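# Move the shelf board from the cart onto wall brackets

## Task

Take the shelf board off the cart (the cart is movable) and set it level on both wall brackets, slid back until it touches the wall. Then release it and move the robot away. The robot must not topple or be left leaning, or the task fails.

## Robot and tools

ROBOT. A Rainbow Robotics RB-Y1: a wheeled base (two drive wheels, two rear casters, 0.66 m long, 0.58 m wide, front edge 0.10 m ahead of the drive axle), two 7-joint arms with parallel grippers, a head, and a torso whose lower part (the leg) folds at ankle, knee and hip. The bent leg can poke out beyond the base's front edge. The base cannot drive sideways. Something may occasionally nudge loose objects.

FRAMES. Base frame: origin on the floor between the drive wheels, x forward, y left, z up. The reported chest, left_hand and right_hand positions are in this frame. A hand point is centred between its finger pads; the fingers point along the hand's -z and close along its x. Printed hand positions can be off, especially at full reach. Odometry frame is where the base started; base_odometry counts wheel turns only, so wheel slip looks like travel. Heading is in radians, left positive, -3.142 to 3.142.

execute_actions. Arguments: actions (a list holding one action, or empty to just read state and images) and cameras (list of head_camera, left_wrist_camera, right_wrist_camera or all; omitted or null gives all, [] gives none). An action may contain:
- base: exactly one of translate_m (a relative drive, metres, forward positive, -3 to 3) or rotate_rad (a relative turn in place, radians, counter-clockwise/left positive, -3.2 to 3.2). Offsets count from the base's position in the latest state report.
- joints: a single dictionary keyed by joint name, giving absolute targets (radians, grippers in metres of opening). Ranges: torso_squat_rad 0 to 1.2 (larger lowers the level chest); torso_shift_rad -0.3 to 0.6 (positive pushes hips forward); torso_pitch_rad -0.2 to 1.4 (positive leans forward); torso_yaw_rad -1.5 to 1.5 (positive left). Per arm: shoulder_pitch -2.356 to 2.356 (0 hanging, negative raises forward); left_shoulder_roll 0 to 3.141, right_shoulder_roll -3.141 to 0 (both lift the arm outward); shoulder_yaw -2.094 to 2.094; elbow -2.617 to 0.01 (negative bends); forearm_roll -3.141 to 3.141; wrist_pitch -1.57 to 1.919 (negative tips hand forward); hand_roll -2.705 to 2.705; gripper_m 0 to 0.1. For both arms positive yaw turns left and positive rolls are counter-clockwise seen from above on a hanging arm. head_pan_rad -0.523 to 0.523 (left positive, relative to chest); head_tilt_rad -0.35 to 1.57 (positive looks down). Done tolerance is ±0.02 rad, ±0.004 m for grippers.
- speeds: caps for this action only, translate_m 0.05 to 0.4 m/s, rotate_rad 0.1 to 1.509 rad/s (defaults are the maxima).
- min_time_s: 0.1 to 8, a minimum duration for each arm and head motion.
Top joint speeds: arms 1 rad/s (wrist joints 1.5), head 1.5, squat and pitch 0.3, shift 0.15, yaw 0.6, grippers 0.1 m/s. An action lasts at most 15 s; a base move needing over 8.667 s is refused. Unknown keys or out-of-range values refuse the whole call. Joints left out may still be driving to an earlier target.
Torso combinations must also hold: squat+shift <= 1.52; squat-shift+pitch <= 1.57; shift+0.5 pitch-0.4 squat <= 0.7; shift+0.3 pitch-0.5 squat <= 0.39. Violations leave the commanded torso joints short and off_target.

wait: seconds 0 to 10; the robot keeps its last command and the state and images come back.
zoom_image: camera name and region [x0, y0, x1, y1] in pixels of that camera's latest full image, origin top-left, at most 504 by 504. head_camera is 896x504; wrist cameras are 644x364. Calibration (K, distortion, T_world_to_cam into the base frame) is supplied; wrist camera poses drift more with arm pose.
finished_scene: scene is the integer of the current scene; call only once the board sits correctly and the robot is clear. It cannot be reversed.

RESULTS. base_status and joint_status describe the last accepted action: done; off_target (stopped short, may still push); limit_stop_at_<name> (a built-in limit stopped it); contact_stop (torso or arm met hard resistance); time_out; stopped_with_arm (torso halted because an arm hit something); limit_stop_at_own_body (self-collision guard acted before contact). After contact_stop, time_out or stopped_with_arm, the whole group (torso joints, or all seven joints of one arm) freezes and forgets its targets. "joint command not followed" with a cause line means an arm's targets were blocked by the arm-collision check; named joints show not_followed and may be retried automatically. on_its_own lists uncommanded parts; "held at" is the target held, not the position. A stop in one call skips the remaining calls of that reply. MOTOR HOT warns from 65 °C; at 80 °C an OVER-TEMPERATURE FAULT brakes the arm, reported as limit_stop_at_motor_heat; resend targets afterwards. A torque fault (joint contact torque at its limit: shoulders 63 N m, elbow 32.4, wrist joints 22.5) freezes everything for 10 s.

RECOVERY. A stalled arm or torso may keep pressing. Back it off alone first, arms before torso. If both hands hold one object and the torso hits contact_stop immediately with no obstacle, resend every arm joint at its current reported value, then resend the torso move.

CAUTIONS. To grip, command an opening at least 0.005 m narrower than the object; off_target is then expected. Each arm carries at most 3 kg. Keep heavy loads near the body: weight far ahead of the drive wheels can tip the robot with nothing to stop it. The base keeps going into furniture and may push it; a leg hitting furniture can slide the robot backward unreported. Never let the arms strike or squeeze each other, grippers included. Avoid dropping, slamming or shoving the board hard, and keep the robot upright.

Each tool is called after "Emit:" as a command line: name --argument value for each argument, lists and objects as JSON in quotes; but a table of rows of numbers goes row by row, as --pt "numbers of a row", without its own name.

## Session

Emit:
execute_actions --actions '[]' --cameras '["head_camera"]'

Scene clock: 0.00 s.
base_odometry: x=+0.000 y=+0.000 heading=+0.000 (m, m, rad; odometry frame)
base_status: not commanded
joint_positions: torso_squat_rad=+0.350 torso_shift_rad=-0.001 torso_pitch_rad=+0.000 torso_yaw_rad=-0.001 left_shoulder_pitch_rad=+0.038 left_shoulder_roll_rad=+0.027 left_shoulder_yaw_rad=+0.034 left_elbow_rad=-0.100 left_forearm_roll_rad=-0.016 left_wrist_pitch_rad=-0.037 left_hand_roll_rad=-0.006 left_gripper_m=+0.101 right_shoulder_pitch_rad=+0.051 right_shoulder_roll_rad=-0.015 right_shoulder_yaw_rad=-0.036 right_elbow_rad=-0.260 right_forearm_roll_rad=+0.015 right_wrist_pitch_rad=+0.019 right_hand_roll_rad=+0.001 right_gripper_m=+0.099 head_pan_rad=+0.000 head_tilt_rad=+0.399
joint_status: not commanded
chest: x=-0.2287 y=+0.0004 z=+1.2474 quat_wxyz=(+1.000, +0.000, +0.000, +0.000) (m; base frame)
left_hand: x=-0.1989 y=+0.2436 z=+0.5640 quat_wxyz=(+0.999, +0.016, -0.050, +0.011) (m; base frame)
right_hand: x=-0.1435 y=-0.2374 z=+0.5674 quat_wxyz=(+0.995, -0.012, -0.096, -0.018) (m; base frame)
pictures: head_camera
camera_calibration (this result's frames):
head_camera: T_world_to_cam=[[0.0425611, -0.998967, 0.0158928, -0.0105777], [-0.379755, -0.0308887, -0.924571, 1.32083], [0.924107, 0.0333153, -0.380678, 0.685599], [0, 0, 0, 1]] pos_world=[-0.131525, 0.00739102, 1.48236]
Images, in order (width x height): head_camera 896x504.

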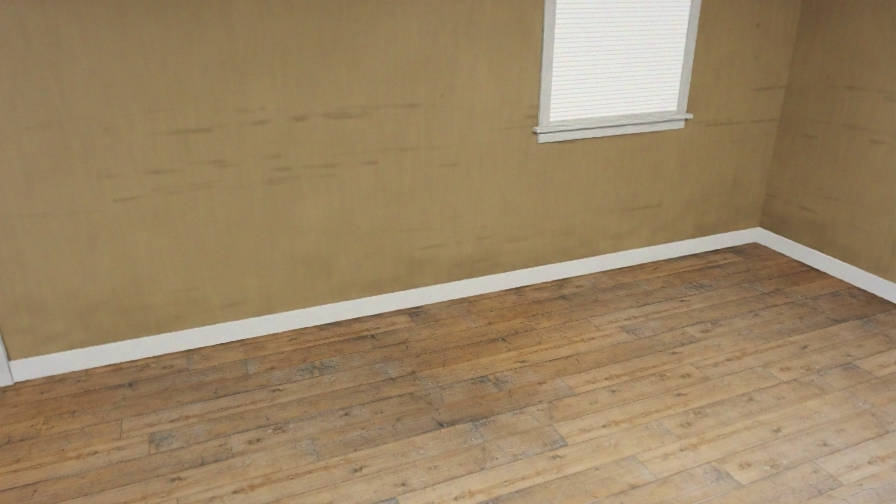

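Emit:
execute_actions --actions '[{"base":{"rotate_rad":-2.1},"joints":{"left_shoulder_pitch_rad":0,"right_shoulder_pitch_rad":0,"left_shoulder_roll_rad":0.02,"right_shoulder_roll_rad":-0.02,"left_shoulder_yaw_rad":0.15,"right_shoulder_yaw_rad":-0.15,"left_elbow_rad":-1.1,"right_elbow_rad":-1.1,"left_wrist_pitch_rad":-0.47,"right_wrist_pitch_rad":-0.47,"left_forearm_roll_rad":0,"right_forearm_roll_rad":0,"left_hand_roll_rad":0}}]' --cameras '["head_camera"]'

Emit:
execute_actions --actions '[{"base":{"rotate_rad":-1.1}}]' --cameras '["head_camera"]'

Scene clock: 4.80 s.
base_odometry: x=+0.000 y=+0.000 heading=-2.099 (m, m, rad; odometry frame)
base_status: done
joint_positions: torso_squat_rad=+0.350 torso_shift_rad=-0.001 torso_pitch_rad=+0.000 torso_yaw_rad=-0.001 left_shoulder_pitch_rad=+0.000 left_shoulder_roll_rad=+0.020 left_shoulder_yaw_rad=+0.150 left_elbow_rad=-1.100 left_forearm_roll_rad=+0.000 left_wrist_pitch_rad=-0.470 left_hand_roll_rad=+0.000 left_gripper_m=+0.101 right_shoulder_pitch_rad=+0.000 right_shoulder_roll_rad=-0.020 right_shoulder_yaw_rad=-0.150 right_elbow_rad=-1.100 right_forearm_roll_rad=+0.000 right_wrist_pitch_rad=-0.470 right_hand_roll_rad=+0.001 right_gripper_m=+0.099 head_pan_rad=+0.000 head_tilt_rad=+0.399
joint_status: all done
chest: x=-0.2287 y=+0.0003 z=+1.2474 quat_wxyz=(+1.000, +0.000, +0.000, +0.000) (m; base frame)
left_hand: x=+0.2420 y=+0.2993 z=+0.9092 quat_wxyz=(+0.705, +0.060, -0.705, +0.045) (m; base frame)
right_hand: x=+0.2415 y=-0.2995 z=+0.9093 quat_wxyz=(+0.705, -0.061, -0.705, -0.046) (m; base frame)
pictures: head_camera
camera_calibration (this result's frames):
head_camera: T_world_to_cam=[[0.0425743, -0.998968, 0.0158488, -0.0105345], [-0.379729, -0.030852, -0.924583, 1.32084], [0.924117, 0.0333452, -0.380651, 0.685595], [0, 0, 0, 1]] pos_world=[-0.131561, 0.00736561, 1.48236]
Images, in order (width x height): head_camera 896x504.

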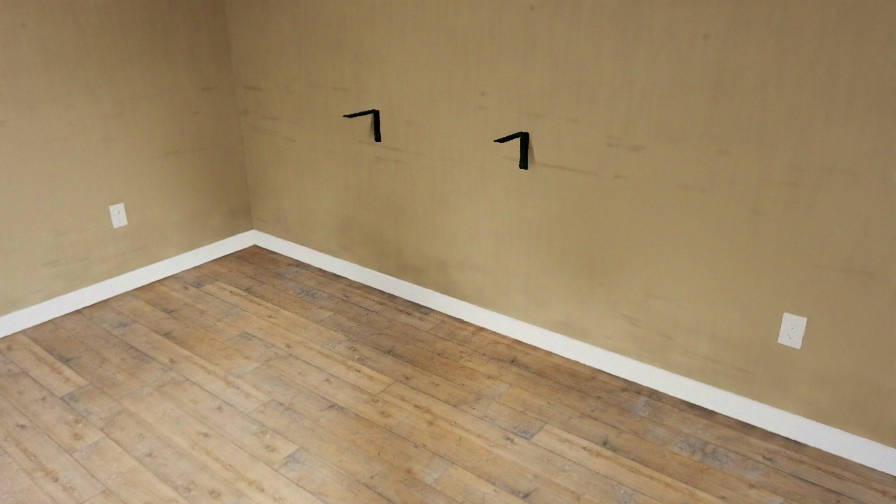

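Scene clock: 8.33 s.
base_odometry: x=+0.000 y=+0.000 heading=+3.085 (m, m, rad; odometry frame)
base_status: done
joint_positions: torso_squat_rad=+0.350 torso_shift_rad=-0.001 torso_pitch_rad=+0.000 torso_yaw_rad=-0.001 left_shoulder_pitch_rad=+0.000 left_shoulder_roll_rad=+0.020 left_shoulder_yaw_rad=+0.150 left_elbow_rad=-1.100 left_forearm_roll_rad=+0.000 left_wrist_pitch_rad=-0.470 left_hand_roll_rad=+0.000 left_gripper_m=+0.101 right_shoulder_pitch_rad=+0.000 right_shoulder_roll_rad=-0.020 right_shoulder_yaw_rad=-0.150 right_elbow_rad=-1.100 right_forearm_roll_rad=+0.000 right_wrist_pitch_rad=-0.470 right_hand_roll_rad=+0.001 right_gripper_m=+0.099 head_pan_rad=+0.000 head_tilt_rad=+0.399
joint_status: not commanded
chest: x=-0.2287 y=+0.0004 z=+1.2474 quat_wxyz=(+1.000, +0.000, +0.000, +0.000) (m; base frame)
left_hand: x=+0.2420 y=+0.2993 z=+0.9091 quat_wxyz=(+0.705, +0.060, -0.705, +0.045) (m; base frame)
right_hand: x=+0.2415 y=-0.2995 z=+0.9093 quat_wxyz=(+0.705, -0.061, -0.705, -0.046) (m; base frame)
pictures: head_camera
camera_calibration (this result's frames):
head_camera: T_world_to_cam=[[0.0425747, -0.998967, 0.0158743, -0.0105502], [-0.379743, -0.0308763, -0.924577, 1.32083], [0.924112, 0.0333354, -0.380665, 0.685598], [0, 0, 0, 1]] pos_world=[-0.131544, 0.00738843, 1.48236]
Images, in order (width x height): head_camera 896x504.

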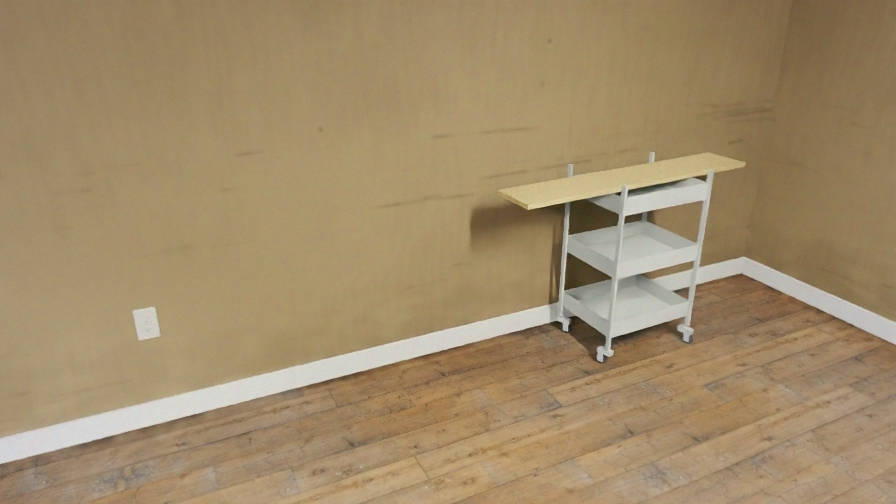

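Emit:
execute_actions --actions '[{"base":{"rotate_rad":-1.07},"joints":{"left_elbow_rad":-1.4,"right_elbow_rad":-1.4,"left_wrist_pitch_rad":-0.17,"right_wrist_pitch_rad":-0.17,"torso_squat_rad":0.93,"torso_shift_rad":0.2}}]' --cameras '[]'

Emit:
execute_actions --actions '[{"base":{"translate_m":1.8}}]' --cameras '[]'

Emit:
execute_actions --actions '[{"base":{"rotate_rad":1.57}}]' --cameras '[]'

Emit:
execute_actions --actions '[{"base":{"translate_m":0.7}}]'

Scene clock: 11.87 s.
base_odometry: x=+0.000 y=+0.000 heading=+2.016 (m, m, rad; odometry frame)
base_status: done
joint_positions: torso_squat_rad=+0.930 torso_shift_rad=+0.200 torso_pitch_rad=+0.000 torso_yaw_rad=-0.001 left_shoulder_pitch_rad=+0.000 left_shoulder_roll_rad=+0.020 left_shoulder_yaw_rad=+0.150 left_elbow_rad=-1.400 left_forearm_roll_rad=+0.000 left_wrist_pitch_rad=-0.170 left_hand_roll_rad=+0.000 left_gripper_m=+0.101 right_shoulder_pitch_rad=+0.000 right_shoulder_roll_rad=-0.020 right_shoulder_yaw_rad=-0.150 right_elbow_rad=-1.400 right_forearm_roll_rad=+0.000 right_wrist_pitch_rad=-0.170 right_hand_roll_rad=+0.001 right_gripper_m=+0.099 head_pan_rad=+0.000 head_tilt_rad=+0.399
joint_status: all done
chest: x=-0.1450 y=+0.0002 z=+1.0001 quat_wxyz=(+1.000, +0.000, +0.000, +0.000) (m; base frame)
left_hand: x=+0.3583 y=+0.3026 z=+0.7316 quat_wxyz=(+0.705, +0.060, -0.705, +0.045) (m; base frame)
right_hand: x=+0.3577 y=-0.3032 z=+0.7317 quat_wxyz=(+0.705, -0.061, -0.705, -0.046) (m; base frame)
pictures: none
No camera images: the call's "cameras" was empty. Leave "cameras" out to get every camera's image.

Scene clock: 18.03 s.
base_odometry: x=-0.773 y=+1.625 heading=+2.015 (m, m, rad; odometry frame)
base_status: done
joint_positions: torso_squat_rad=+0.930 torso_shift_rad=+0.200 torso_pitch_rad=+0.000 torso_yaw_rad=-0.001 left_shoulder_pitch_rad=+0.000 left_shoulder_roll_rad=+0.020 left_shoulder_yaw_rad=+0.150 left_elbow_rad=-1.400 left_forearm_roll_rad=+0.000 left_wrist_pitch_rad=-0.170 left_hand_roll_rad=+0.000 left_gripper_m=+0.101 right_shoulder_pitch_rad=+0.000 right_shoulder_roll_rad=-0.020 right_shoulder_yaw_rad=-0.150 right_elbow_rad=-1.400 right_forearm_roll_rad=+0.000 right_wrist_pitch_rad=-0.170 right_hand_roll_rad=+0.001 right_gripper_m=+0.099 head_pan_rad=+0.000 head_tilt_rad=+0.399
joint_status: not commanded
chest: x=-0.1449 y=+0.0002 z=+1.0001 quat_wxyz=(+1.000, +0.000, +0.000, +0.000) (m; base frame)
left_hand: x=+0.3583 y=+0.3026 z=+0.7316 quat_wxyz=(+0.705, +0.060, -0.705, +0.045) (m; base frame)
right_hand: x=+0.3577 y=-0.3032 z=+0.7316 quat_wxyz=(+0.705, -0.061, -0.705, -0.046) (m; base frame)
pictures: none
No camera images: the call's "cameras" was empty. Leave "cameras" out to get every camera's image.

Scene clock: 21.93 s.
base_odometry: x=-0.773 y=+1.625 heading=-2.699 (m, m, rad; odometry frame)
base_status: done
joint_positions: torso_squat_rad=+0.930 torso_shift_rad=+0.200 torso_pitch_rad=+0.000 torso_yaw_rad=-0.001 left_shoulder_pitch_rad=+0.000 left_shoulder_roll_rad=+0.020 left_shoulder_yaw_rad=+0.150 left_elbow_rad=-1.400 left_forearm_roll_rad=+0.000 left_wrist_pitch_rad=-0.170 left_hand_roll_rad=+0.000 left_gripper_m=+0.101 right_shoulder_pitch_rad=+0.000 right_shoulder_roll_rad=-0.020 right_shoulder_yaw_rad=-0.150 right_elbow_rad=-1.400 right_forearm_roll_rad=+0.000 right_wrist_pitch_rad=-0.170 right_hand_roll_rad=+0.001 right_gripper_m=+0.099 head_pan_rad=+0.000 head_tilt_rad=+0.399
joint_status: not commanded
chest: x=-0.1449 y=+0.0002 z=+1.0001 quat_wxyz=(+1.000, +0.000, +0.000, +0.000) (m; base frame)
left_hand: x=+0.3583 y=+0.3026 z=+0.7316 quat_wxyz=(+0.705, +0.060, -0.705, +0.045) (m; base frame)
right_hand: x=+0.3577 y=-0.3032 z=+0.7316 quat_wxyz=(+0.705, -0.061, -0.705, -0.046) (m; base frame)
pictures: none
No camera images: the call's "cameras" was empty. Leave "cameras" out to get every camera's image.

Scene clock: 25.27 s.
base_odometry: x=-1.406 y=+1.325 heading=-2.698 (m, m, rad; odometry frame)
base_status: done
joint_positions: torso_squat_rad=+0.930 torso_shift_rad=+0.200 torso_pitch_rad=+0.000 torso_yaw_rad=-0.001 left_shoulder_pitch_rad=+0.000 left_shoulder_roll_rad=+0.020 left_shoulder_yaw_rad=+0.150 left_elbow_rad=-1.400 left_forearm_roll_rad=+0.000 left_wrist_pitch_rad=-0.170 left_hand_roll_rad=+0.000 left_gripper_m=+0.101 right_shoulder_pitch_rad=+0.000 right_shoulder_roll_rad=-0.020 right_shoulder_yaw_rad=-0.150 right_elbow_rad=-1.400 right_forearm_roll_rad=+0.000 right_wrist_pitch_rad=-0.170 right_hand_roll_rad=+0.001 right_gripper_m=+0.099 head_pan_rad=+0.000 head_tilt_rad=+0.399
joint_status: not commanded
chest: x=-0.1449 y=+0.0002 z=+1.0001 quat_wxyz=(+1.000, +0.000, +0.000, +0.000) (m; base frame)
left_hand: x=+0.3584 y=+0.3026 z=+0.7316 quat_wxyz=(+0.705, +0.060, -0.705, +0.045) (m; base frame)
right_hand: x=+0.3578 y=-0.3032 z=+0.7316 quat_wxyz=(+0.705, -0.061, -0.705, -0.046) (m; base frame)
pictures: head_camera, left_wrist_camera, right_wrist_camera
camera_calibration (this result's frames):
head_camera: T_world_to_cam=[[0.0425764, -0.998967, 0.0158628, -0.0103125], [-0.379844, -0.03087, -0.924535, 1.12391], [0.92407, 0.033338, -0.380766, 0.514088], [0, 0, 0, 1]] pos_world=[-0.047703, 0.00725462, 1.23501]
left_wrist_camera: T_world_to_cam=[[0.0340406, -0.0625959, 0.997458, -0.71841], [-0.476944, -0.878076, -0.0388272, 0.5025], [0.878274, -0.47441, -0.059745, -0.044932], [0, 0, 0, 1]] pos_world=[0.303582, 0.374947, 0.73341]
right_wrist_camera: T_world_to_cam=[[0.00739945, -0.0612764, -0.998093, 0.701082], [-0.517054, 0.854101, -0.0562695, 0.517106], [0.855921, 0.516485, -0.0253634, -0.0430308], [0, 0, 0, 1]] pos_world=[0.299015, -0.376476, 0.727751]
Images, in order (width x height): head_camera 896x504, left_wrist_camera 644x364, right_wrist_camera 644x364.

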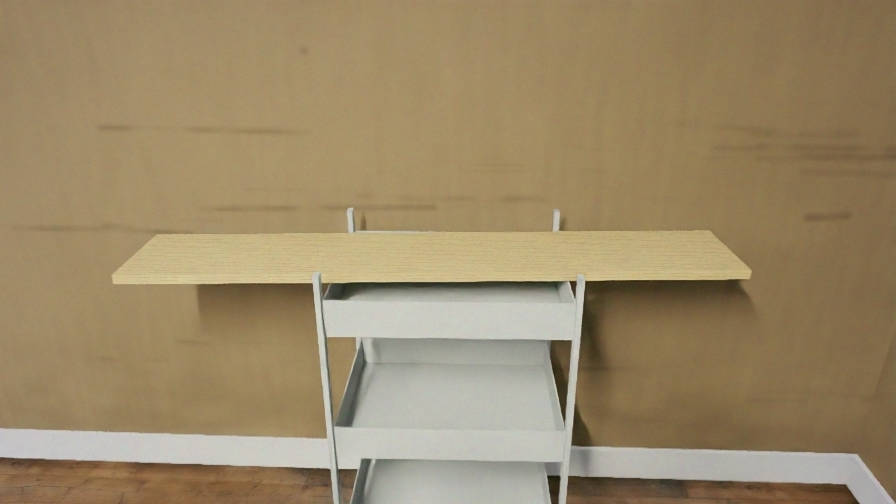

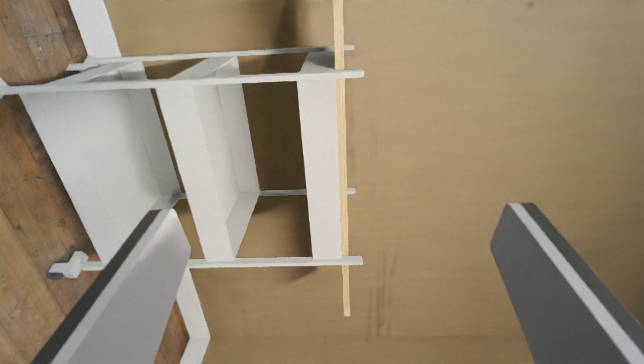

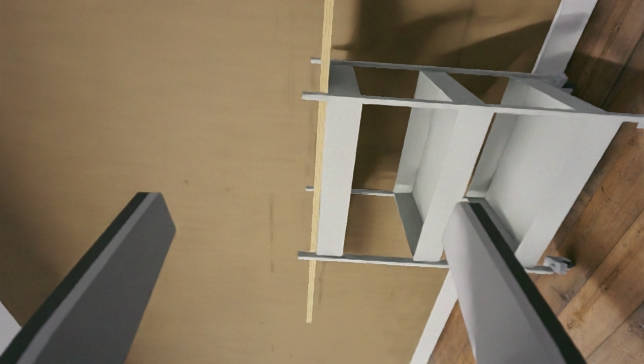

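Emit:
execute_actions --actions '[{"base":{"rotate_rad":0.045},"joints":{"head_tilt_rad":0.75,"torso_squat_rad":0.915,"left_shoulder_yaw_rad":0.17,"right_shoulder_yaw_rad":-0.17}}]' --cameras '[]'

Emit:
execute_actions --actions '[{"base":{"translate_m":0.55}}]'

Scene clock: 26.40 s.
base_odometry: x=-1.406 y=+1.325 heading=-2.655 (m, m, rad; odometry frame)
base_status: done
joint_positions: torso_squat_rad=+0.915 torso_shift_rad=+0.200 torso_pitch_rad=+0.000 torso_yaw_rad=-0.001 left_shoulder_pitch_rad=+0.000 left_shoulder_roll_rad=+0.020 left_shoulder_yaw_rad=+0.170 left_elbow_rad=-1.400 left_forearm_roll_rad=+0.000 left_wrist_pitch_rad=-0.170 left_hand_roll_rad=+0.000 left_gripper_m=+0.101 right_shoulder_pitch_rad=+0.000 right_shoulder_roll_rad=-0.020 right_shoulder_yaw_rad=-0.170 right_elbow_rad=-1.400 right_forearm_roll_rad=+0.000 right_wrist_pitch_rad=-0.170 right_hand_roll_rad=+0.001 right_gripper_m=+0.099 head_pan_rad=+0.000 head_tilt_rad=+0.750
joint_status: all done
chest: x=-0.1432 y=+0.0002 z=+1.0083 quat_wxyz=(+1.000, +0.000, +0.000, +0.000) (m; base frame)
left_hand: x=+0.3584 y=+0.3126 z=+0.7399 quat_wxyz=(+0.704, +0.067, -0.705, +0.053) (m; base frame)
right_hand: x=+0.3578 y=-0.3133 z=+0.7399 quat_wxyz=(+0.704, -0.068, -0.705, -0.053) (m; base frame)
pictures: none
No camera images: the call's "cameras" was empty. Leave "cameras" out to get every camera's image.

Scene clock: 29.20 s.
base_odometry: x=-1.892 y=+1.068 heading=-2.654 (m, m, rad; odometry frame)
base_status: done
joint_positions: torso_squat_rad=+0.915 torso_shift_rad=+0.200 torso_pitch_rad=+0.000 torso_yaw_rad=-0.001 left_shoulder_pitch_rad=+0.000 left_shoulder_roll_rad=+0.020 left_shoulder_yaw_rad=+0.170 left_elbow_rad=-1.400 left_forearm_roll_rad=+0.000 left_wrist_pitch_rad=-0.170 left_hand_roll_rad=+0.000 left_gripper_m=+0.101 right_shoulder_pitch_rad=+0.000 right_shoulder_roll_rad=-0.020 right_shoulder_yaw_rad=-0.170 right_elbow_rad=-1.400 right_forearm_roll_rad=+0.000 right_wrist_pitch_rad=-0.170 right_hand_roll_rad=+0.001 right_gripper_m=+0.099 head_pan_rad=+0.000 head_tilt_rad=+0.750
joint_status: not commanded
chest: x=-0.1432 y=+0.0002 z=+1.0083 quat_wxyz=(+1.000, +0.000, +0.000, +0.000) (m; base frame)
left_hand: x=+0.3584 y=+0.3126 z=+0.7399 quat_wxyz=(+0.704, +0.067, -0.705, +0.053) (m; base frame)
right_hand: x=+0.3578 y=-0.3133 z=+0.7400 quat_wxyz=(+0.704, -0.068, -0.705, -0.053) (m; base frame)
pictures: head_camera, left_wrist_camera, right_wrist_camera
camera_calibration (this result's frames):
head_camera: T_world_to_cam=[[0.0453578, -0.998971, 0.0000662171, 0.00891269], [-0.674425, -0.0306709, -0.737706, 0.870676], [0.736949, 0.0334161, -0.675122, 0.848634], [0, 0, 0, 1]] pos_world=[-0.0385979, 0.00724991, 1.21523]
left_wrist_camera: T_world_to_cam=[[0.034941, -0.061854, 0.997473, -0.726703], [-0.459311, -0.887422, -0.0389402, 0.508337], [0.887588, -0.45679, -0.0594176, -0.0488402], [0, 0, 0, 1]] pos_world=[0.302226, 0.38385, 0.74176]
right_wrist_camera: T_world_to_cam=[[0.00651939, -0.0614291, -0.99809, 0.709095], [-0.499818, 0.864288, -0.0564588, 0.523357], [0.866106, 0.499232, -0.0250688, -0.0469235], [0, 0, 0, 1]] pos_world=[0.297601, -0.385346, 0.736112]
Images, in order (width x height): head_camera 896x504, left_wrist_camera 644x364, right_wrist_camera 644x364.

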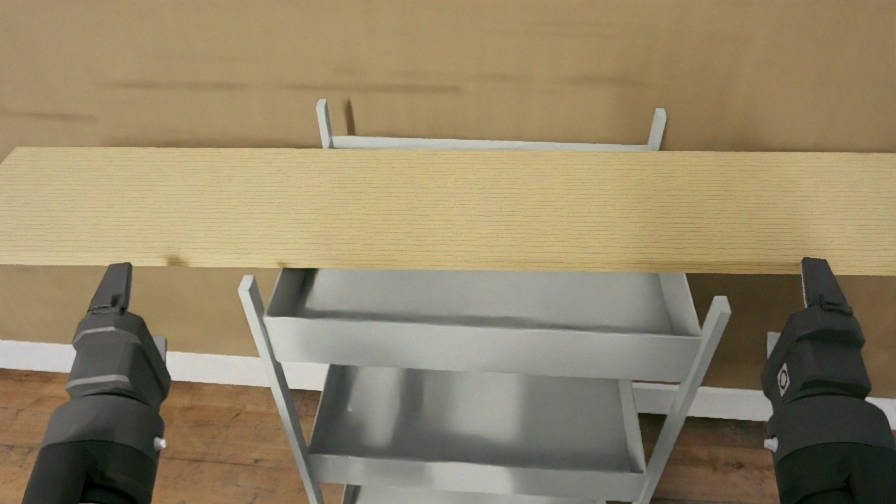

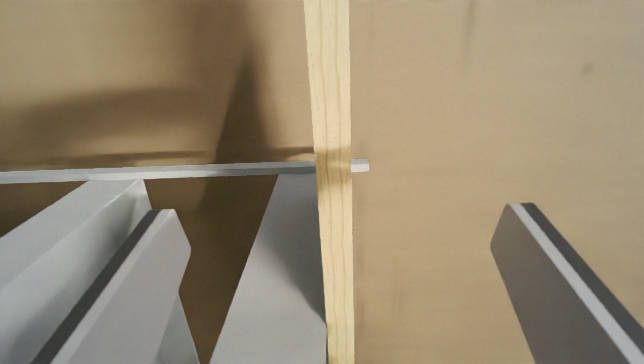

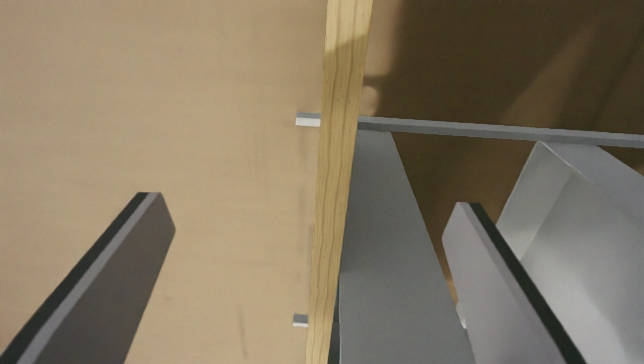

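Emit:
execute_actions --actions '[{"base":{"rotate_rad":-0.025},"joints":{"torso_squat_rad":0.925}}]' --cameras '[]'

Emit:
execute_actions --actions '[{"base":{"translate_m":0.1},"speeds":{"translate_m":0.1}}]'

Emit:
execute_actions --actions '[{"joints":{"left_gripper_m":0,"right_gripper_m":0}}]' --cameras '[]'

Emit:
execute_actions --actions '[{"joints":{"torso_squat_rad":0.7}}]' --cameras '["head_camera"]'

Scene clock: 30.13 s.
base_odometry: x=-1.892 y=+1.068 heading=-2.678 (m, m, rad; odometry frame)
base_status: done
joint_positions: torso_squat_rad=+0.925 torso_shift_rad=+0.200 torso_pitch_rad=+0.000 torso_yaw_rad=-0.001 left_shoulder_pitch_rad=+0.000 left_shoulder_roll_rad=+0.020 left_shoulder_yaw_rad=+0.170 left_elbow_rad=-1.400 left_forearm_roll_rad=+0.000 left_wrist_pitch_rad=-0.170 left_hand_roll_rad=+0.000 left_gripper_m=+0.101 right_shoulder_pitch_rad=+0.000 right_shoulder_roll_rad=-0.020 right_shoulder_yaw_rad=-0.170 right_elbow_rad=-1.400 right_forearm_roll_rad=+0.000 right_wrist_pitch_rad=-0.170 right_hand_roll_rad=+0.001 right_gripper_m=+0.099 head_pan_rad=+0.000 head_tilt_rad=+0.750
joint_status: all done
chest: x=-0.1445 y=+0.0002 z=+1.0028 quat_wxyz=(+1.000, +0.000, +0.000, +0.000) (m; base frame)
left_hand: x=+0.3572 y=+0.3126 z=+0.7346 quat_wxyz=(+0.704, +0.067, -0.705, +0.053) (m; base frame)
right_hand: x=+0.3566 y=-0.3133 z=+0.7347 quat_wxyz=(+0.704, -0.068, -0.705, -0.053) (m; base frame)
pictures: none
No camera images: the call's "cameras" was empty. Leave "cameras" out to get every camera's image.

Scene clock: 32.13 s.
base_odometry: x=-1.981 y=+1.023 heading=-2.679 (m, m, rad; odometry frame)
base_status: done
joint_positions: torso_squat_rad=+0.925 torso_shift_rad=+0.200 torso_pitch_rad=+0.000 torso_yaw_rad=-0.001 left_shoulder_pitch_rad=+0.000 left_shoulder_roll_rad=+0.020 left_shoulder_yaw_rad=+0.170 left_elbow_rad=-1.400 left_forearm_roll_rad=+0.000 left_wrist_pitch_rad=-0.170 left_hand_roll_rad=+0.000 left_gripper_m=+0.101 right_shoulder_pitch_rad=+0.000 right_shoulder_roll_rad=-0.020 right_shoulder_yaw_rad=-0.170 right_elbow_rad=-1.400 right_forearm_roll_rad=+0.000 right_wrist_pitch_rad=-0.170 right_hand_roll_rad=+0.001 right_gripper_m=+0.099 head_pan_rad=+0.000 head_tilt_rad=+0.750
joint_status: not commanded
chest: x=-0.1444 y=+0.0002 z=+1.0028 quat_wxyz=(+1.000, +0.000, +0.000, +0.000) (m; base frame)
left_hand: x=+0.3573 y=+0.3126 z=+0.7345 quat_wxyz=(+0.704, +0.067, -0.705, +0.053) (m; base frame)
right_hand: x=+0.3566 y=-0.3133 z=+0.7345 quat_wxyz=(+0.704, -0.068, -0.705, -0.053) (m; base frame)
pictures: head_camera, left_wrist_camera, right_wrist_camera
camera_calibration (this result's frames):
head_camera: T_world_to_cam=[[0.0453593, -0.998971, 0.0000695829, 0.00895937], [-0.674354, -0.0306711, -0.737771, 0.865938], [0.737014, 0.0334178, -0.675051, 0.845741], [0, 0, 0, 1]] pos_world=[-0.03978, 0.00724662, 1.20978]
left_wrist_camera: T_world_to_cam=[[0.0348794, -0.0618442, 0.997476, -0.721231], [-0.459282, -0.887436, -0.0389615, 0.507617], [0.887605, -0.456764, -0.0593572, -0.048201], [0, 0, 0, 1]] pos_world=[0.301079, 0.383857, 0.736327]
right_wrist_camera: T_world_to_cam=[[0.00658481, -0.0614276, -0.99809, 0.703662], [-0.499803, 0.864295, -0.0564905, 0.522506], [0.866114, 0.49922, -0.0250105, -0.0461122], [0, 0, 0, 1]] pos_world=[0.296455, -0.385355, 0.730681]
Images, in order (width x height): head_camera 896x504, left_wrist_camera 644x364, right_wrist_camera 644x364.

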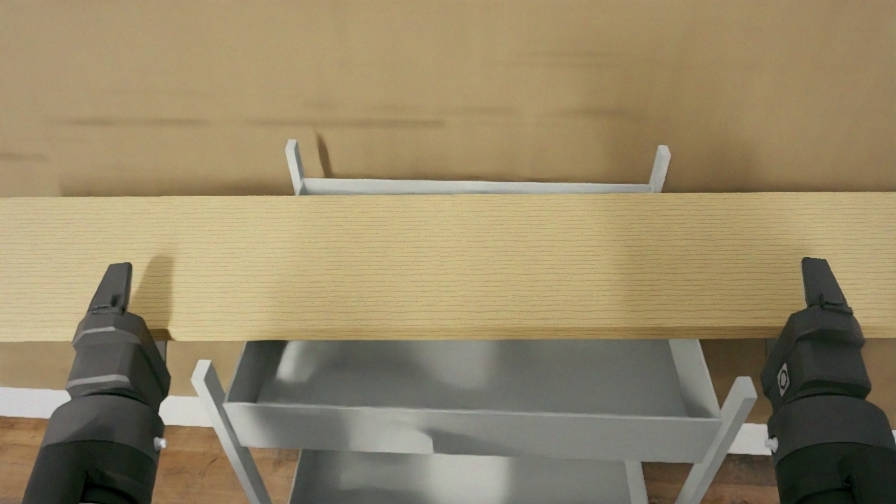

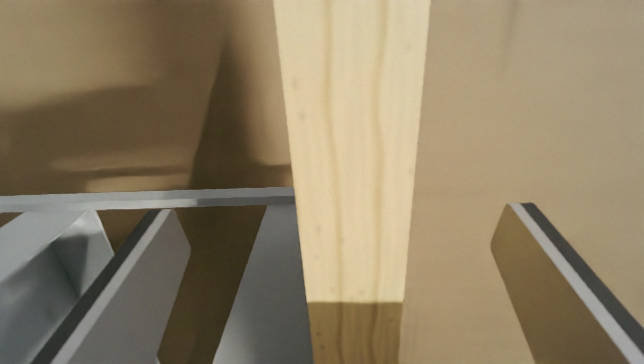

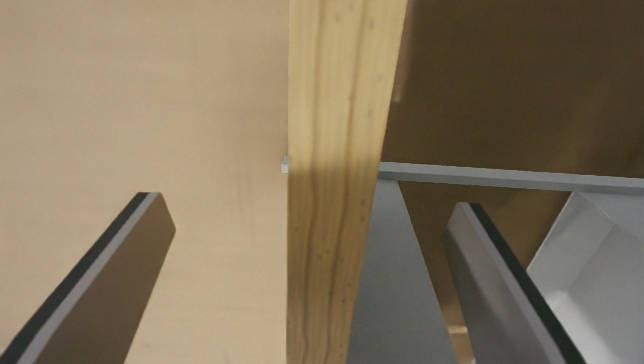

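Scene clock: 33.63 s.
base_odometry: x=-1.981 y=+1.023 heading=-2.679 (m, m, rad; odometry frame)
base_status: not commanded
joint_positions: torso_squat_rad=+0.925 torso_shift_rad=+0.200 torso_pitch_rad=-0.001 torso_yaw_rad=-0.001 left_shoulder_pitch_rad=-0.001 left_shoulder_roll_rad=+0.020 left_shoulder_yaw_rad=+0.170 left_elbow_rad=-1.402 left_forearm_roll_rad=+0.000 left_wrist_pitch_rad=-0.171 left_hand_roll_rad=+0.000 left_gripper_m=+0.019 right_shoulder_pitch_rad=+0.000 right_shoulder_roll_rad=-0.020 right_shoulder_yaw_rad=-0.170 right_elbow_rad=-1.399 right_forearm_roll_rad=+0.000 right_wrist_pitch_rad=-0.170 right_hand_roll_rad=+0.001 right_gripper_m=+0.017 head_pan_rad=+0.000 head_tilt_rad=+0.750
joint_status: left_gripper_m off_target (ended at +0.019, target +0.000); right_gripper_m off_target (ended at +0.017, target +0.000)
chest: x=-0.1445 y=+0.0002 z=+1.0028 quat_wxyz=(+1.000, +0.000, +0.000, +0.000) (m; base frame)
left_hand: x=+0.3578 y=+0.3127 z=+0.7364 quat_wxyz=(+0.703, +0.067, -0.706, +0.052) (m; base frame)
right_hand: x=+0.3564 y=-0.3134 z=+0.7341 quat_wxyz=(+0.705, -0.068, -0.704, -0.053) (m; base frame)
pictures: none
No camera images: the call's "cameras" was empty. Leave "cameras" out to get every camera's image.

Scene clock: 35.20 s.
base_odometry: x=-1.981 y=+1.023 heading=-2.679 (m, m, rad; odometry frame)
base_status: not commanded
joint_positions: torso_squat_rad=+0.700 torso_shift_rad=+0.200 torso_pitch_rad=+0.001 torso_yaw_rad=-0.001 left_shoulder_pitch_rad=+0.001 left_shoulder_roll_rad=+0.020 left_shoulder_yaw_rad=+0.170 left_elbow_rad=-1.399 left_forearm_roll_rad=+0.000 left_wrist_pitch_rad=-0.169 left_hand_roll_rad=+0.000 left_gripper_m=+0.019 right_shoulder_pitch_rad=+0.001 right_shoulder_roll_rad=-0.020 right_shoulder_yaw_rad=-0.170 right_elbow_rad=-1.398 right_forearm_roll_rad=+0.000 right_wrist_pitch_rad=-0.169 right_hand_roll_rad=+0.001 right_gripper_m=+0.017 head_pan_rad=+0.000 head_tilt_rad=+0.750
joint_status: all done
chest: x=-0.1212 y=+0.0003 z=+1.1146 quat_wxyz=(+1.000, +0.000, +0.000, +0.000) (m; base frame)
left_hand: x=+0.3797 y=+0.3129 z=+0.8445 quat_wxyz=(+0.706, +0.067, -0.703, +0.053) (m; base frame)
right_hand: x=+0.3790 y=-0.3134 z=+0.8443 quat_wxyz=(+0.706, -0.068, -0.703, -0.053) (m; base frame)
pictures: head_camera
camera_calibration (this result's frames):
head_camera: T_world_to_cam=[[0.0453712, -0.99897, -0.0000526367, 0.00806556], [-0.675093, -0.0306225, -0.737097, 0.963233], [0.736336, 0.0334785, -0.675787, 0.904893], [0, 0, 0, 1]] pos_world=[-0.0163998, 0.00725939, 1.32151]
Images, in order (width x height): head_camera 896x504.

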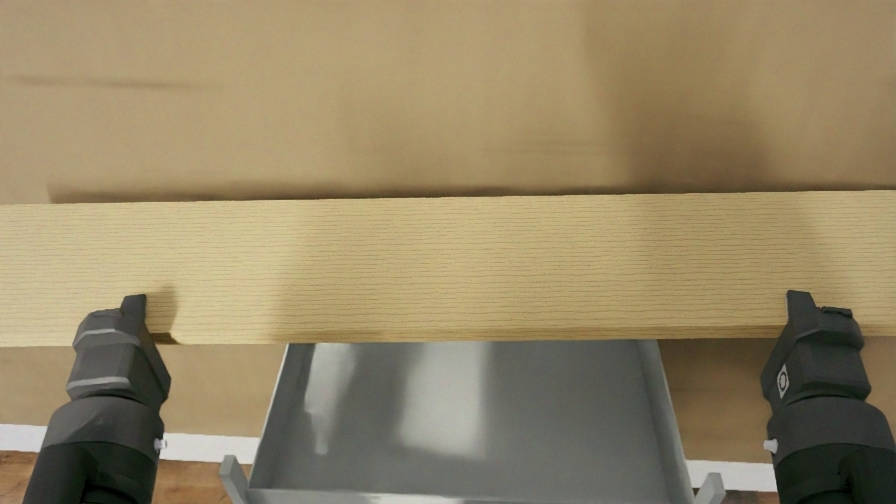

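Emit:
execute_actions --actions '[{"base":{"translate_m":-0.8},"joints":{"head_tilt_rad":0.55,"torso_squat_rad":0.15}}]' --cameras '[]'

Emit:
execute_actions --actions '[{"base":{"rotate_rad":1.515}}]' --cameras '[]'

Emit:
execute_actions --actions '[{"base":{"translate_m":2.6}}]' --cameras '[]'

Emit:
execute_actions --actions '[{"base":{"translate_m":0.83}}]' --cameras '[]'

Emit:
execute_actions --actions '[{"base":{"rotate_rad":-1.56}}]' --cameras '["head_camera"]'

Scene clock: 39.13 s.
base_odometry: x=-1.265 y=+1.380 heading=-2.681 (m, m, rad; odometry frame)
base_status: done
joint_positions: torso_squat_rad=+0.150 torso_shift_rad=+0.200 torso_pitch_rad=+0.001 torso_yaw_rad=-0.001 left_shoulder_pitch_rad=+0.001 left_shoulder_roll_rad=+0.020 left_shoulder_yaw_rad=+0.170 left_elbow_rad=-1.399 left_forearm_roll_rad=+0.000 left_wrist_pitch_rad=-0.169 left_hand_roll_rad=+0.000 left_gripper_m=+0.019 right_shoulder_pitch_rad=+0.001 right_shoulder_roll_rad=-0.020 right_shoulder_yaw_rad=-0.170 right_elbow_rad=-1.398 right_forearm_roll_rad=+0.000 right_wrist_pitch_rad=-0.169 right_hand_roll_rad=+0.001 right_gripper_m=+0.017 head_pan_rad=+0.000 head_tilt_rad=+0.550
joint_status: all done
chest: x=-0.0901 y=+0.0003 z=+1.2682 quat_wxyz=(+1.000, +0.000, +0.000, +0.000) (m; base frame)
left_hand: x=+0.4107 y=+0.3129 z=+0.9980 quat_wxyz=(+0.706, +0.067, -0.703, +0.053) (m; base frame)
right_hand: x=+0.4101 y=-0.3133 z=+0.9978 quat_wxyz=(+0.706, -0.068, -0.703, -0.053) (m; base frame)
pictures: none
No camera images: the call's "cameras" was empty. Leave "cameras" out to get every camera's image.

Scene clock: 42.97 s.
base_odometry: x=-1.265 y=+1.380 heading=-1.167 (m, m, rad; odometry frame)
base_status: done
joint_positions: torso_squat_rad=+0.150 torso_shift_rad=+0.200 torso_pitch_rad=+0.001 torso_yaw_rad=-0.001 left_shoulder_pitch_rad=+0.001 left_shoulder_roll_rad=+0.020 left_shoulder_yaw_rad=+0.170 left_elbow_rad=-1.399 left_forearm_roll_rad=+0.000 left_wrist_pitch_rad=-0.169 left_hand_roll_rad=+0.000 left_gripper_m=+0.019 right_shoulder_pitch_rad=+0.001 right_shoulder_roll_rad=-0.020 right_shoulder_yaw_rad=-0.170 right_elbow_rad=-1.398 right_forearm_roll_rad=+0.000 right_wrist_pitch_rad=-0.169 right_hand_roll_rad=+0.001 right_gripper_m=+0.017 head_pan_rad=+0.000 head_tilt_rad=+0.550
joint_status: not commanded
chest: x=-0.0901 y=+0.0003 z=+1.2682 quat_wxyz=(+1.000, +0.000, +0.000, +0.000) (m; base frame)
left_hand: x=+0.4107 y=+0.3129 z=+0.9980 quat_wxyz=(+0.706, +0.067, -0.703, +0.053) (m; base frame)
right_hand: x=+0.4101 y=-0.3133 z=+0.9978 quat_wxyz=(+0.706, -0.068, -0.703, -0.053) (m; base frame)
pictures: none
No camera images: the call's "cameras" was empty. Leave "cameras" out to get every camera's image.

Scene clock: 51.13 s.
base_odometry: x=-0.242 y=-1.010 heading=-1.166 (m, m, rad; odometry frame)
base_status: done
joint_positions: torso_squat_rad=+0.150 torso_shift_rad=+0.200 torso_pitch_rad=+0.001 torso_yaw_rad=-0.001 left_shoulder_pitch_rad=+0.001 left_shoulder_roll_rad=+0.020 left_shoulder_yaw_rad=+0.170 left_elbow_rad=-1.399 left_forearm_roll_rad=+0.000 left_wrist_pitch_rad=-0.169 left_hand_roll_rad=+0.000 left_gripper_m=+0.019 right_shoulder_pitch_rad=+0.001 right_shoulder_roll_rad=-0.020 right_shoulder_yaw_rad=-0.170 right_elbow_rad=-1.398 right_forearm_roll_rad=+0.000 right_wrist_pitch_rad=-0.169 right_hand_roll_rad=+0.001 right_gripper_m=+0.017 head_pan_rad=+0.000 head_tilt_rad=+0.550
joint_status: not commanded
chest: x=-0.0900 y=+0.0003 z=+1.2682 quat_wxyz=(+1.000, +0.000, +0.000, +0.000) (m; base frame)
left_hand: x=+0.4108 y=+0.3129 z=+0.9979 quat_wxyz=(+0.706, +0.067, -0.703, +0.053) (m; base frame)
right_hand: x=+0.4101 y=-0.3133 z=+0.9978 quat_wxyz=(+0.706, -0.068, -0.703, -0.053) (m; base frame)
pictures: none
No camera images: the call's "cameras" was empty. Leave "cameras" out to get every camera's image.

Scene clock: 54.77 s.
base_odometry: x=+0.085 y=-1.773 heading=-1.166 (m, m, rad; odometry frame)
base_status: done
joint_positions: torso_squat_rad=+0.150 torso_shift_rad=+0.200 torso_pitch_rad=+0.001 torso_yaw_rad=-0.001 left_shoulder_pitch_rad=+0.001 left_shoulder_roll_rad=+0.020 left_shoulder_yaw_rad=+0.170 left_elbow_rad=-1.399 left_forearm_roll_rad=+0.000 left_wrist_pitch_rad=-0.169 left_hand_roll_rad=+0.000 left_gripper_m=+0.019 right_shoulder_pitch_rad=+0.001 right_shoulder_roll_rad=-0.020 right_shoulder_yaw_rad=-0.170 right_elbow_rad=-1.398 right_forearm_roll_rad=+0.000 right_wrist_pitch_rad=-0.169 right_hand_roll_rad=+0.001 right_gripper_m=+0.017 head_pan_rad=+0.000 head_tilt_rad=+0.550
joint_status: not commanded
chest: x=-0.0900 y=+0.0003 z=+1.2682 quat_wxyz=(+1.000, +0.000, +0.000, +0.000) (m; base frame)
left_hand: x=+0.4108 y=+0.3129 z=+0.9979 quat_wxyz=(+0.706, +0.067, -0.703, +0.053) (m; base frame)
right_hand: x=+0.4101 y=-0.3133 z=+0.9978 quat_wxyz=(+0.706, -0.068, -0.703, -0.053) (m; base frame)
pictures: none
No camera images: the call's "cameras" was empty. Leave "cameras" out to get every camera's image.

Scene clock: 58.63 s.
base_odometry: x=+0.085 y=-1.773 heading=-2.725 (m, m, rad; odometry frame)
base_status: done
joint_positions: torso_squat_rad=+0.150 torso_shift_rad=+0.200 torso_pitch_rad=+0.001 torso_yaw_rad=-0.001 left_shoulder_pitch_rad=+0.001 left_shoulder_roll_rad=+0.019 left_shoulder_yaw_rad=+0.170 left_elbow_rad=-1.399 left_forearm_roll_rad=+0.000 left_wrist_pitch_rad=-0.169 left_hand_roll_rad=+0.000 left_gripper_m=+0.019 right_shoulder_pitch_rad=+0.001 right_shoulder_roll_rad=-0.020 right_shoulder_yaw_rad=-0.170 right_elbow_rad=-1.398 right_forearm_roll_rad=+0.000 right_wrist_pitch_rad=-0.169 right_hand_roll_rad=+0.001 right_gripper_m=+0.017 head_pan_rad=+0.000 head_tilt_rad=+0.550
joint_status: not commanded
chest: x=-0.0900 y=+0.0003 z=+1.2682 quat_wxyz=(+1.000, +0.000, +0.000, +0.000) (m; base frame)
left_hand: x=+0.4108 y=+0.3129 z=+0.9979 quat_wxyz=(+0.706, +0.067, -0.703, +0.053) (m; base frame)
right_hand: x=+0.4101 y=-0.3133 z=+0.9978 quat_wxyz=(+0.706, -0.068, -0.703, -0.053) (m; base frame)
pictures: head_camera
camera_calibration (this result's frames):
head_camera: T_world_to_cam=[[0.0444502, -0.99897, 0.00913057, -0.00678692], [-0.515201, -0.030753, -0.856517, 1.28368], [0.855916, 0.0333683, -0.516037, 0.75928], [0, 0, 0, 1]] pos_world=[0.0117748, 0.00736114, 1.49137]
Images, in order (width x height): head_camera 896x504.

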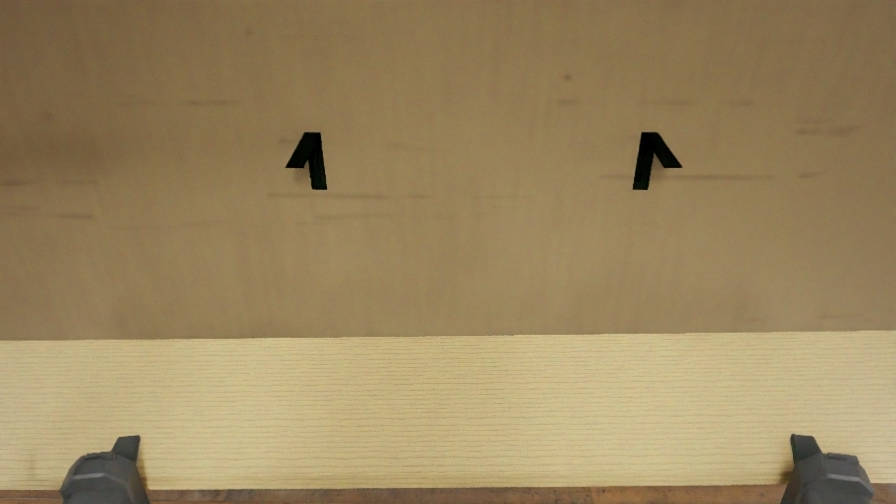

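Emit:
execute_actions --actions '[{"base":{"rotate_rad":-0.035},"joints":{"head_tilt_rad":0.75}}]' --cameras '[]'

Emit:
execute_actions --actions '[{"base":{"translate_m":0.65}}]'

Scene clock: 59.60 s.
base_odometry: x=+0.086 y=-1.773 heading=-2.759 (m, m, rad; odometry frame)
base_status: done
joint_positions: torso_squat_rad=+0.150 torso_shift_rad=+0.200 torso_pitch_rad=+0.001 torso_yaw_rad=-0.001 left_shoulder_pitch_rad=+0.001 left_shoulder_roll_rad=+0.019 left_shoulder_yaw_rad=+0.170 left_elbow_rad=-1.399 left_forearm_roll_rad=+0.000 left_wrist_pitch_rad=-0.169 left_hand_roll_rad=+0.000 left_gripper_m=+0.019 right_shoulder_pitch_rad=+0.001 right_shoulder_roll_rad=-0.020 right_shoulder_yaw_rad=-0.170 right_elbow_rad=-1.398 right_forearm_roll_rad=+0.000 right_wrist_pitch_rad=-0.169 right_hand_roll_rad=+0.001 right_gripper_m=+0.017 head_pan_rad=+0.000 head_tilt_rad=+0.750
joint_status: all done
chest: x=-0.0900 y=+0.0003 z=+1.2682 quat_wxyz=(+1.000, +0.000, +0.000, -0.001) (m; base frame)
left_hand: x=+0.4108 y=+0.3129 z=+0.9979 quat_wxyz=(+0.706, +0.067, -0.703, +0.053) (m; base frame)
right_hand: x=+0.4101 y=-0.3133 z=+0.9978 quat_wxyz=(+0.706, -0.068, -0.703, -0.053) (m; base frame)
pictures: none
No camera images: the call's "cameras" was empty. Leave "cameras" out to get every camera's image.

Scene clock: 62.80 s.
base_odometry: x=-0.518 y=-2.015 heading=-2.760 (m, m, rad; odometry frame)
base_status: done
joint_positions: torso_squat_rad=+0.150 torso_shift_rad=+0.200 torso_pitch_rad=+0.001 torso_yaw_rad=-0.001 left_shoulder_pitch_rad=+0.001 left_shoulder_roll_rad=+0.019 left_shoulder_yaw_rad=+0.170 left_elbow_rad=-1.399 left_forearm_roll_rad=+0.000 left_wrist_pitch_rad=-0.169 left_hand_roll_rad=+0.000 left_gripper_m=+0.019 right_shoulder_pitch_rad=+0.001 right_shoulder_roll_rad=-0.020 right_shoulder_yaw_rad=-0.170 right_elbow_rad=-1.398 right_forearm_roll_rad=+0.000 right_wrist_pitch_rad=-0.169 right_hand_roll_rad=+0.001 right_gripper_m=+0.017 head_pan_rad=+0.000 head_tilt_rad=+0.750
joint_status: not commanded
chest: x=-0.0900 y=+0.0003 z=+1.2682 quat_wxyz=(+1.000, +0.000, +0.000, -0.001) (m; base frame)
left_hand: x=+0.4108 y=+0.3129 z=+0.9979 quat_wxyz=(+0.706, +0.067, -0.703, +0.053) (m; base frame)
right_hand: x=+0.4101 y=-0.3133 z=+0.9978 quat_wxyz=(+0.706, -0.068, -0.703, -0.053) (m; base frame)
pictures: head_camera, left_wrist_camera, right_wrist_camera
camera_calibration (this result's frames):
head_camera: T_world_to_cam=[[0.0453443, -0.998971, 0.0000051284, 0.00667435], [-0.675036, -0.0306443, -0.737148, 1.09756], [0.73639, 0.033422, -0.675732, 0.985651], [0, 0, 0, 1]] pos_world=[0.0147659, 0.00735903, 1.4751]
left_wrist_camera: T_world_to_cam=[[0.0392602, -0.0605407, 0.997393, -0.987927], [-0.458742, -0.887847, -0.035834, 0.539485], [0.887702, -0.456139, -0.0626296, -0.0768616], [0, 0, 0, 1]] pos_world=[0.354501, 0.384111, 0.99987]
right_wrist_camera: T_world_to_cam=[[0.00166623, -0.0605482, -0.998164, 0.968389], [-0.499586, 0.864624, -0.0532817, 0.560936], [0.866263, 0.498757, -0.0288084, -0.0822354], [0, 0, 0, 1]] pos_world=[0.34986, -0.385349, 0.99413]
Images, in order (width x height): head_camera 896x504, left_wrist_camera 644x364, right_wrist_camera 644x364.

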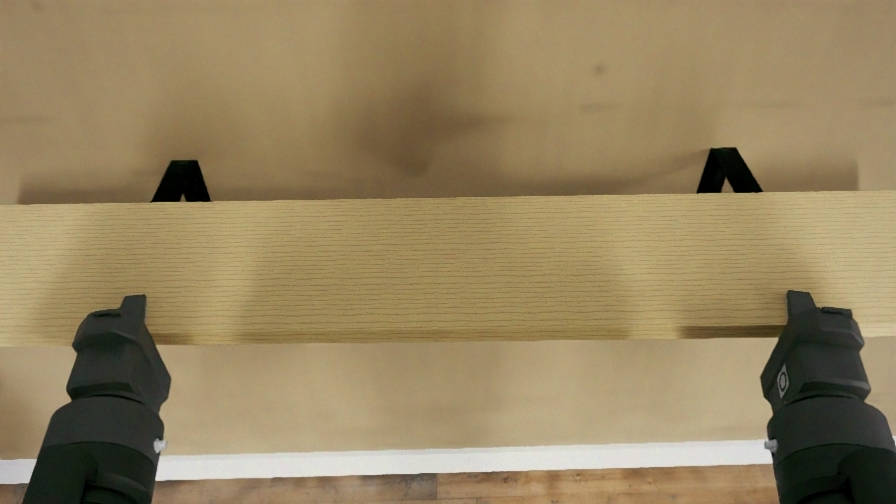

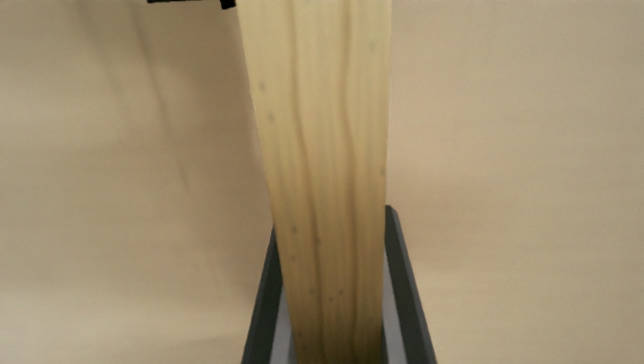

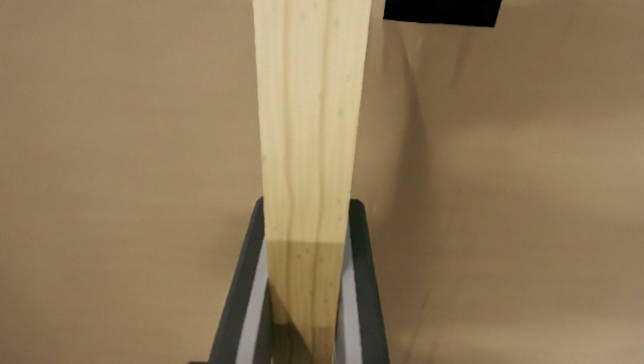

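Emit:
execute_actions --actions '[{"base":{"rotate_rad":0.018}}]' --cameras '[]'

Emit:
execute_actions --actions '[{"base":{"translate_m":0.16},"speeds":{"translate_m":0.1}}]' --cameras '[]'

Emit:
execute_actions --actions '[{"joints":{"torso_squat_rad":0.38}}]'

Scene clock: 63.67 s.
base_odometry: x=-0.518 y=-2.015 heading=-2.743 (m, m, rad; odometry frame)
base_status: done
joint_positions: torso_squat_rad=+0.150 torso_shift_rad=+0.200 torso_pitch_rad=+0.001 torso_yaw_rad=-0.001 left_shoulder_pitch_rad=+0.001 left_shoulder_roll_rad=+0.019 left_shoulder_yaw_rad=+0.170 left_elbow_rad=-1.399 left_forearm_roll_rad=+0.000 left_wrist_pitch_rad=-0.169 left_hand_roll_rad=+0.000 left_gripper_m=+0.019 right_shoulder_pitch_rad=+0.001 right_shoulder_roll_rad=-0.020 right_shoulder_yaw_rad=-0.170 right_elbow_rad=-1.398 right_forearm_roll_rad=+0.000 right_wrist_pitch_rad=-0.169 right_hand_roll_rad=+0.001 right_gripper_m=+0.017 head_pan_rad=+0.000 head_tilt_rad=+0.750
joint_status: not commanded
chest: x=-0.0900 y=+0.0004 z=+1.2682 quat_wxyz=(+1.000, +0.000, +0.000, -0.001) (m; base frame)
left_hand: x=+0.4108 y=+0.3129 z=+0.9979 quat_wxyz=(+0.706, +0.067, -0.703, +0.053) (m; base frame)
right_hand: x=+0.4101 y=-0.3133 z=+0.9978 quat_wxyz=(+0.706, -0.068, -0.703, -0.053) (m; base frame)
pictures: none
No camera images: the call's "cameras" was empty. Leave "cameras" out to get every camera's image.

Scene clock: 65.87 s.
base_odometry: x=-0.665 y=-2.078 heading=-2.742 (m, m, rad; odometry frame)
base_status: done
joint_positions: torso_squat_rad=+0.150 torso_shift_rad=+0.200 torso_pitch_rad=+0.001 torso_yaw_rad=-0.001 left_shoulder_pitch_rad=+0.001 left_shoulder_roll_rad=+0.019 left_shoulder_yaw_rad=+0.170 left_elbow_rad=-1.399 left_forearm_roll_rad=+0.000 left_wrist_pitch_rad=-0.169 left_hand_roll_rad=+0.000 left_gripper_m=+0.019 right_shoulder_pitch_rad=+0.001 right_shoulder_roll_rad=-0.020 right_shoulder_yaw_rad=-0.170 right_elbow_rad=-1.398 right_forearm_roll_rad=+0.000 right_wrist_pitch_rad=-0.169 right_hand_roll_rad=+0.001 right_gripper_m=+0.017 head_pan_rad=+0.000 head_tilt_rad=+0.750
joint_status: not commanded
chest: x=-0.0899 y=+0.0004 z=+1.2682 quat_wxyz=(+1.000, +0.000, +0.000, -0.001) (m; base frame)
left_hand: x=+0.4108 y=+0.3129 z=+0.9978 quat_wxyz=(+0.706, +0.067, -0.703, +0.053) (m; base frame)
right_hand: x=+0.4102 y=-0.3133 z=+0.9977 quat_wxyz=(+0.706, -0.068, -0.703, -0.053) (m; base frame)
pictures: none
No camera images: the call's "cameras" was empty. Leave "cameras" out to get every camera's image.

Scene clock: 67.43 s.
base_odometry: x=-0.665 y=-2.078 heading=-2.742 (m, m, rad; odometry frame)
base_status: not commanded
joint_positions: torso_squat_rad=+0.380 torso_shift_rad=+0.200 torso_pitch_rad=+0.000 torso_yaw_rad=-0.001 left_shoulder_pitch_rad=+0.001 left_shoulder_roll_rad=+0.019 left_shoulder_yaw_rad=+0.170 left_elbow_rad=-1.399 left_forearm_roll_rad=+0.000 left_wrist_pitch_rad=-0.169 left_hand_roll_rad=+0.000 left_gripper_m=+0.019 right_shoulder_pitch_rad=+0.001 right_shoulder_roll_rad=-0.020 right_shoulder_yaw_rad=-0.170 right_elbow_rad=-1.398 right_forearm_roll_rad=+0.000 right_wrist_pitch_rad=-0.169 right_hand_roll_rad=+0.001 right_gripper_m=+0.017 head_pan_rad=+0.000 head_tilt_rad=+0.750
joint_status: all done
chest: x=-0.0985 y=+0.0003 z=+1.2270 quat_wxyz=(+1.000, +0.000, +0.000, -0.001) (m; base frame)
left_hand: x=+0.4023 y=+0.3129 z=+0.9568 quat_wxyz=(+0.706, +0.067, -0.703, +0.053) (m; base frame)
right_hand: x=+0.4017 y=-0.3133 z=+0.9567 quat_wxyz=(+0.706, -0.068, -0.703, -0.053) (m; base frame)
pictures: head_camera, left_wrist_camera, right_wrist_camera
camera_calibration (this result's frames):
head_camera: T_world_to_cam=[[0.0453472, -0.998971, 0.0000238064, 0.007021], [-0.674843, -0.0306513, -0.737324, 1.06167], [0.736567, 0.0334195, -0.675539, 0.963848], [0, 0, 0, 1]] pos_world=[0.006201, 0.00734389, 1.43391]
left_wrist_camera: T_world_to_cam=[[0.039019, -0.0605264, 0.997404, -0.946521], [-0.458725, -0.887851, -0.0359327, 0.534212], [0.887721, -0.456132, -0.062408, -0.0721665], [0, 0, 0, 1]] pos_world=[0.346052, 0.384094, 0.958756]
right_wrist_camera: T_world_to_cam=[[0.00192893, -0.0605418, -0.998164, 0.927289], [-0.499571, 0.864625, -0.0534076, 0.554658], [0.866271, 0.498757, -0.0285771, -0.0763262], [0, 0, 0, 1]] pos_world=[0.341422, -0.385363, 0.953028]
Images, in order (width x height): head_camera 896x504, left_wrist_camera 644x364, right_wrist_camera 644x364.

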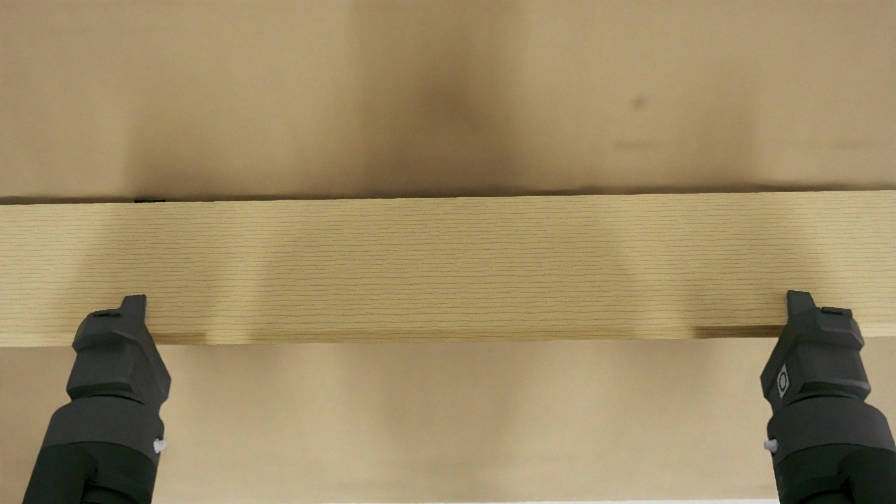

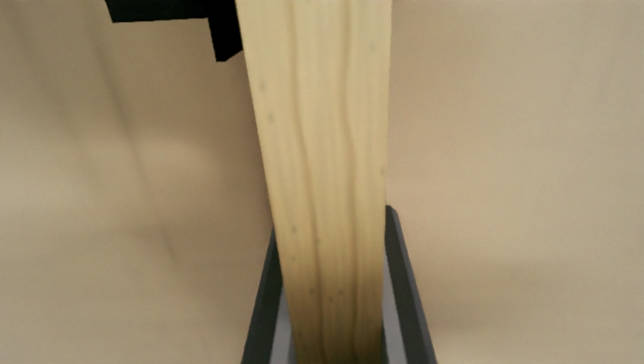

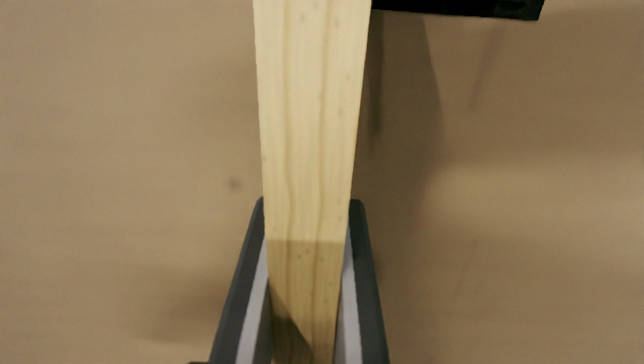

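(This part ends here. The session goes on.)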